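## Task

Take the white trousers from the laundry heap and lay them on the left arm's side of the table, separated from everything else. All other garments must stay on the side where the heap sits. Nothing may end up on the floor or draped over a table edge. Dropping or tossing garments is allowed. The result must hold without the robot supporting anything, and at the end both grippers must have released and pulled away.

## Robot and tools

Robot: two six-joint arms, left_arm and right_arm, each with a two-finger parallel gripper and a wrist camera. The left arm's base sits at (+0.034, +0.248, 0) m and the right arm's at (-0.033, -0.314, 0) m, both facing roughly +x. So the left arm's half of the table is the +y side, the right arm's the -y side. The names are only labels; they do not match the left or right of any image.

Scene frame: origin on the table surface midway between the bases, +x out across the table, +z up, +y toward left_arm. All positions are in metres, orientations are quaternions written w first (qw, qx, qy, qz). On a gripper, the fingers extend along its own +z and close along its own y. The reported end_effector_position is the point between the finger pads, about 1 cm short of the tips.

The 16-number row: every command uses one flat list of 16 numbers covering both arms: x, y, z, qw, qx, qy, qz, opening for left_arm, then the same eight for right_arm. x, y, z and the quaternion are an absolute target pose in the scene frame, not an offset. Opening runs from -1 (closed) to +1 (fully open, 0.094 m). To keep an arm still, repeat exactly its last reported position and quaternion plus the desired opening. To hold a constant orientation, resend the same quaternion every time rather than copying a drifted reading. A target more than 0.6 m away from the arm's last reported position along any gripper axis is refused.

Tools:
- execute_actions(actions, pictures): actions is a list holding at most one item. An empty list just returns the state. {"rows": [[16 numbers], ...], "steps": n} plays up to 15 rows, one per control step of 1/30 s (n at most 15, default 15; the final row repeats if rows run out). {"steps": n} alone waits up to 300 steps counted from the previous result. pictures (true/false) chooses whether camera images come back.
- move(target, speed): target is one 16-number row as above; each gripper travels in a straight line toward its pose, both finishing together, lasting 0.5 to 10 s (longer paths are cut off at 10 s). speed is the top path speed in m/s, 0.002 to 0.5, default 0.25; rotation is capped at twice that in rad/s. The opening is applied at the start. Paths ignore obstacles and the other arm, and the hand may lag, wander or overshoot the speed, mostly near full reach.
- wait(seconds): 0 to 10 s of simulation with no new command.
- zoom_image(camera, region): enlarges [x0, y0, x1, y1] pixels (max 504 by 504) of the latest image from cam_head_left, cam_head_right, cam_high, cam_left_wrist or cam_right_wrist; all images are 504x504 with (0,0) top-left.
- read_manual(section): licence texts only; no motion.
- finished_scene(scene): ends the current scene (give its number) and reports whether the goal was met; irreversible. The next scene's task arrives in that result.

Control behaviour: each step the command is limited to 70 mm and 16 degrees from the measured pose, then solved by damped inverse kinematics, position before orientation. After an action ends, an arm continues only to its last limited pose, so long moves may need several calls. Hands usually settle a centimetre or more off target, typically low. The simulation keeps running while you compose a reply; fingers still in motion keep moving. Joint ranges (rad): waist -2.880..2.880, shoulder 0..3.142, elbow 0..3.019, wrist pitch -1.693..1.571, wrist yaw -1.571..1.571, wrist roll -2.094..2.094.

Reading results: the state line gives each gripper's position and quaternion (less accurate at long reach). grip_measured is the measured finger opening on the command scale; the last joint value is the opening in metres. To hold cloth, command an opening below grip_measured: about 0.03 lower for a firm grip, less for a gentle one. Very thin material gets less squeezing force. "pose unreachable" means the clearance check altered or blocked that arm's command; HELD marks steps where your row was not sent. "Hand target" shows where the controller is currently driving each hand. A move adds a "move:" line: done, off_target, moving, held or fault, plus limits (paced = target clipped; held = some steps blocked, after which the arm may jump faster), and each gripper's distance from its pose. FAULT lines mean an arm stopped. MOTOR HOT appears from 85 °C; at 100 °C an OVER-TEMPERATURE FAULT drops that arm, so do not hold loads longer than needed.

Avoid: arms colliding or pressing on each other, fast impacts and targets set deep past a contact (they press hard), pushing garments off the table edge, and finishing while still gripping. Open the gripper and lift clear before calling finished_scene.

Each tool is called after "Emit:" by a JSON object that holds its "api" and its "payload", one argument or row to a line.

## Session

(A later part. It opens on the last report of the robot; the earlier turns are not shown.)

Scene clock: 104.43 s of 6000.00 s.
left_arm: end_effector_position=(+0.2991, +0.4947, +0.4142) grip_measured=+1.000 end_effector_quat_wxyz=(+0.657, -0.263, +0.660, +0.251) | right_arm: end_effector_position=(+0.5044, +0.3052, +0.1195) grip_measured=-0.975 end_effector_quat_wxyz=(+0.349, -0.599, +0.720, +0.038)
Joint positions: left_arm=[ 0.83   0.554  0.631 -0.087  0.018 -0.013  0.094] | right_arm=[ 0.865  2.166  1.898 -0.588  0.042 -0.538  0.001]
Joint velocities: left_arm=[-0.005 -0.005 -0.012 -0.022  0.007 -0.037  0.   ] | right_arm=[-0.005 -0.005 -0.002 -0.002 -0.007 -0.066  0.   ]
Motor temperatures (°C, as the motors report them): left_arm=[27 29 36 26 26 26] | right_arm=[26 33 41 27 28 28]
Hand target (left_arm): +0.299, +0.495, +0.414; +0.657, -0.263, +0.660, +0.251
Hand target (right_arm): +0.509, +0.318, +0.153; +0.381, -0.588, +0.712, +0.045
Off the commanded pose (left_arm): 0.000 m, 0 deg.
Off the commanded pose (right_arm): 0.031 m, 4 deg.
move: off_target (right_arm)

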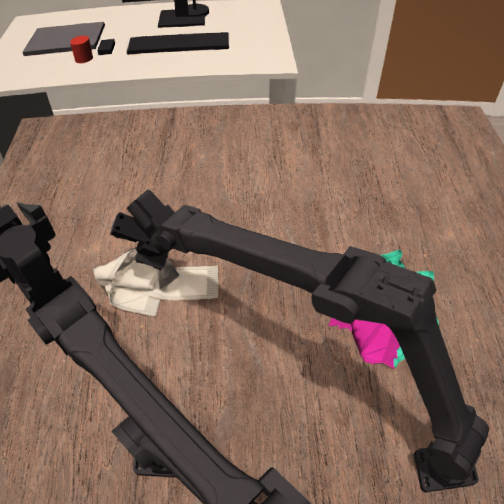

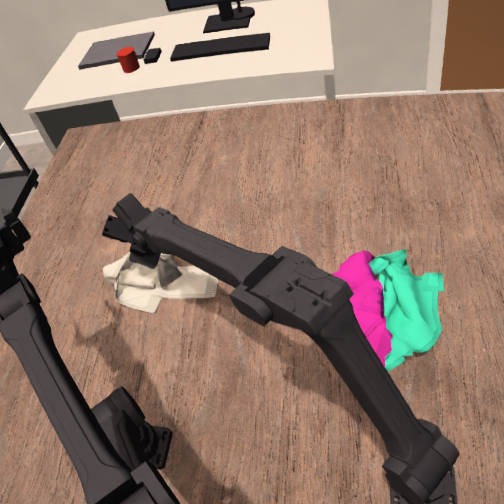

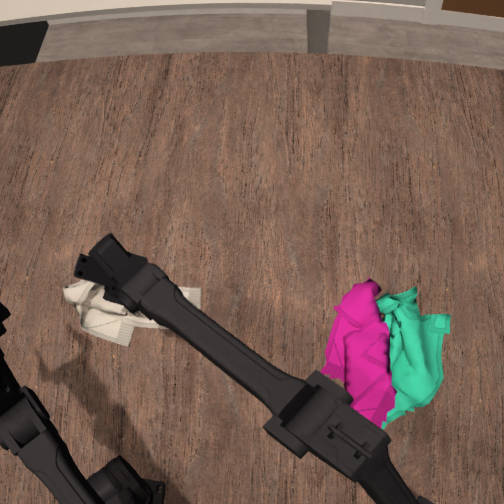

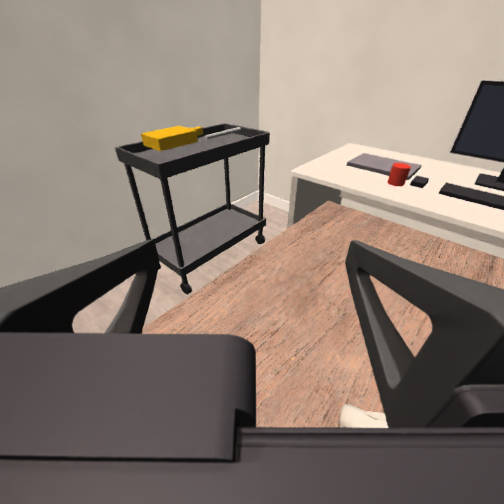

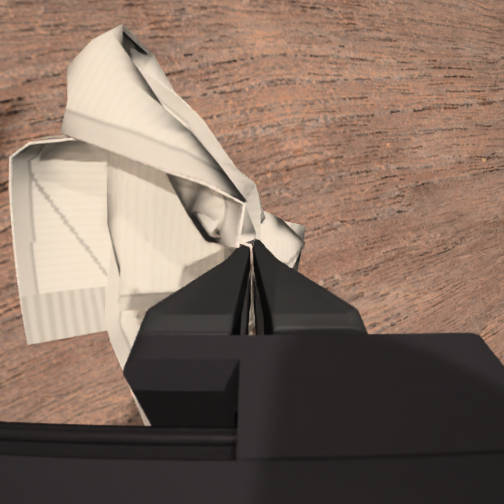

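Trousers are on the left half. Release and retreat.

Emit:
{"api": "move", "payload": {
  "target": [0.2991,0.4947,0.4142,0.657,-0.263,0.660,0.251,1, 0.50,0.31,0.15,0.380,-0.587,0.713,0.043,0.5],
  "speed": 0.2
}}

Emit:
{"api": "move", "payload": {
  "target": [0.2991,0.4947,0.4142,0.657,-0.263,0.660,0.251,1, 0.36,-0.15,0.42,0.367,-0.262,0.886,-0.109,0.5],
  "speed": 0.3
}}

Scene clock: 111.90 s of 6000.00 s.
left_arm: end_effector_position=(+0.2991, +0.4947, +0.4142) grip_measured=+1.000 end_effector_quat_wxyz=(+0.657, -0.263, +0.660, +0.251) | right_arm: end_effector_position=(+0.5000, +0.2996, +0.1282) grip_measured=+0.497 end_effector_quat_wxyz=(+0.358, -0.595, +0.719, +0.037)
Joint positions: left_arm=[ 0.83   0.554  0.631 -0.087  0.018 -0.013  0.094] | right_arm=[ 0.867  2.131  1.854 -0.558  0.049 -0.536  0.07 ]
Joint velocities: left_arm=[ 0.005 -0.005  0.012 -0.017 -0.007  0.022  0.   ] | right_arm=[ 0.005 -0.015  0.002  0.007 -0.051  0.007  0.   ]
Motor temperatures (°C, as the motors report them): left_arm=[27 29 36 26 26 26] | right_arm=[26 34 42 27 28 28]
Hand target (left_arm): +0.299, +0.495, +0.414; +0.657, -0.263, +0.660, +0.251
Hand target (right_arm): +0.499, +0.309, +0.150; +0.380, -0.587, +0.714, +0.043
Off the commanded pose (left_arm): 0.000 m, 0 deg.
Off the commanded pose (right_arm): 0.024 m, 3 deg.
After step 90, 3.50 s passed at rest.
move: off_target (right_arm)

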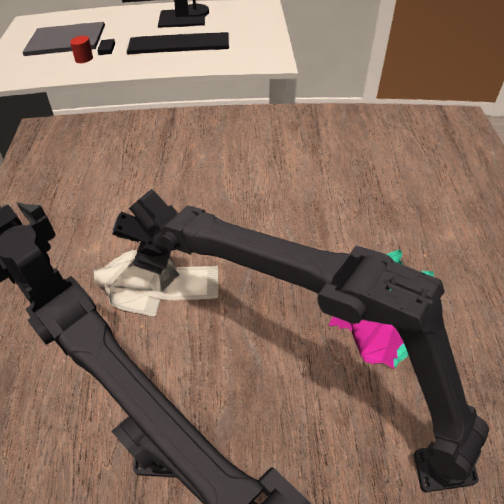

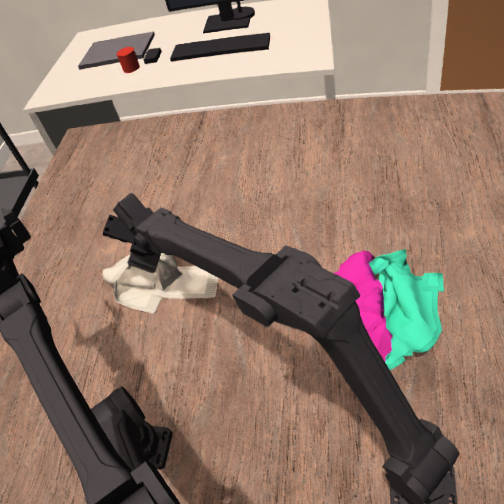

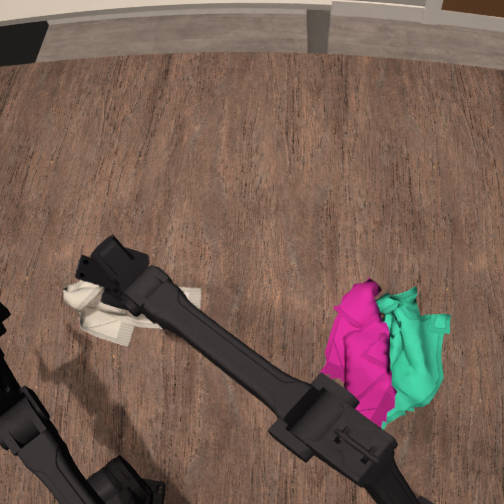

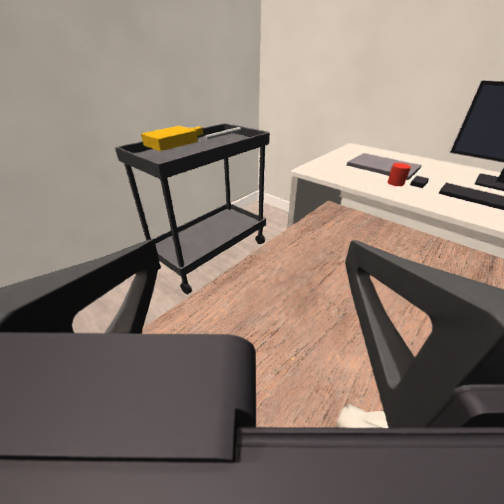

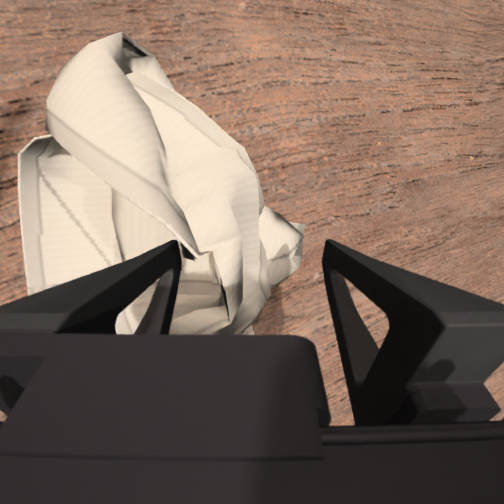

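Scene clock: 114.20 s of 6000.00 s.
left_arm: end_effector_position=(+0.2991, +0.4947, +0.4142) grip_measured=+1.000 end_effector_quat_wxyz=(+0.657, -0.263, +0.660, +0.251) | right_arm: end_effector_position=(+0.3464, -0.1561, +0.3964) grip_measured=+0.497 end_effector_quat_wxyz=(+0.355, -0.274, +0.886, -0.119)
Joint positions: left_arm=[ 0.83   0.554  0.631 -0.087  0.018 -0.013  0.094] | right_arm=[ 0.555  1.036  1.265 -1.119  0.39  -0.185  0.07 ]
Joint velocities: left_arm=[-0.005 -0.005 -0.017  0.002 -0.037  0.066  0.   ] | right_arm=[-0.015  0.005 -0.002 -0.012 -0.037  0.051 -0.001]
Motor temperatures (°C, as the motors report them): left_arm=[27 29 36 26 26 26] | right_arm=[26 34 42 27 28 28]
Hand target (left_arm): +0.299, +0.495, +0.414; +0.657, -0.263, +0.660, +0.251
Hand target (right_arm): +0.349, -0.155, +0.414; +0.366, -0.264, +0.885, -0.115
Off the commanded pose (left_arm): 0.000 m, 0 deg.
Off the commanded pose (right_arm): 0.028 m, 2 deg.
move: off_target (right_arm)

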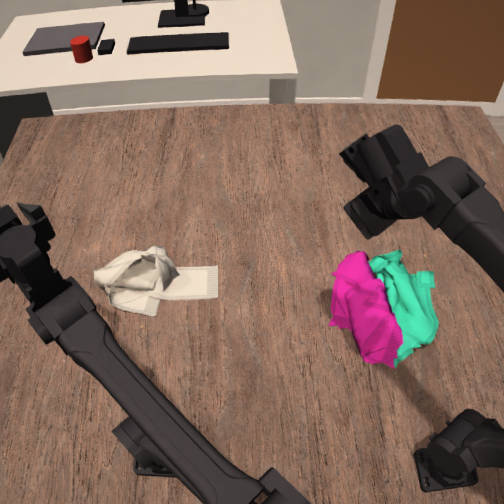

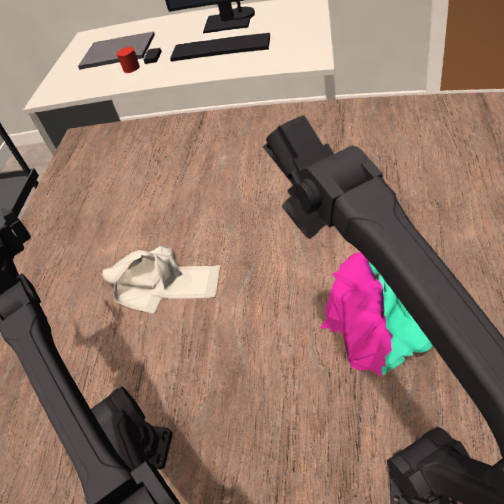

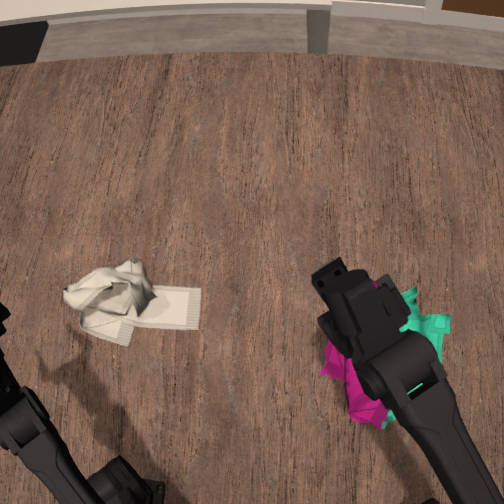

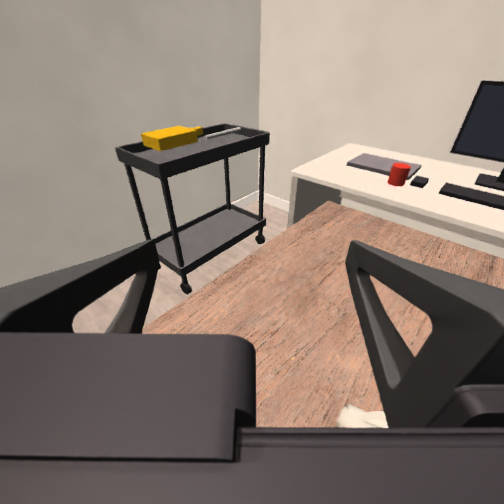

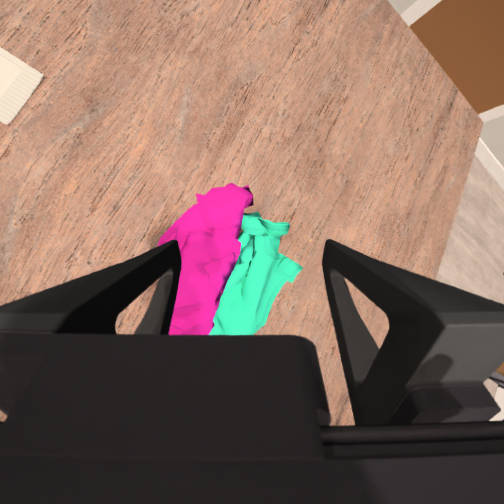

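Emit:
{"api": "finished_scene", "payload": {
  "scene": 2
}}

The scene is finished: the task was done.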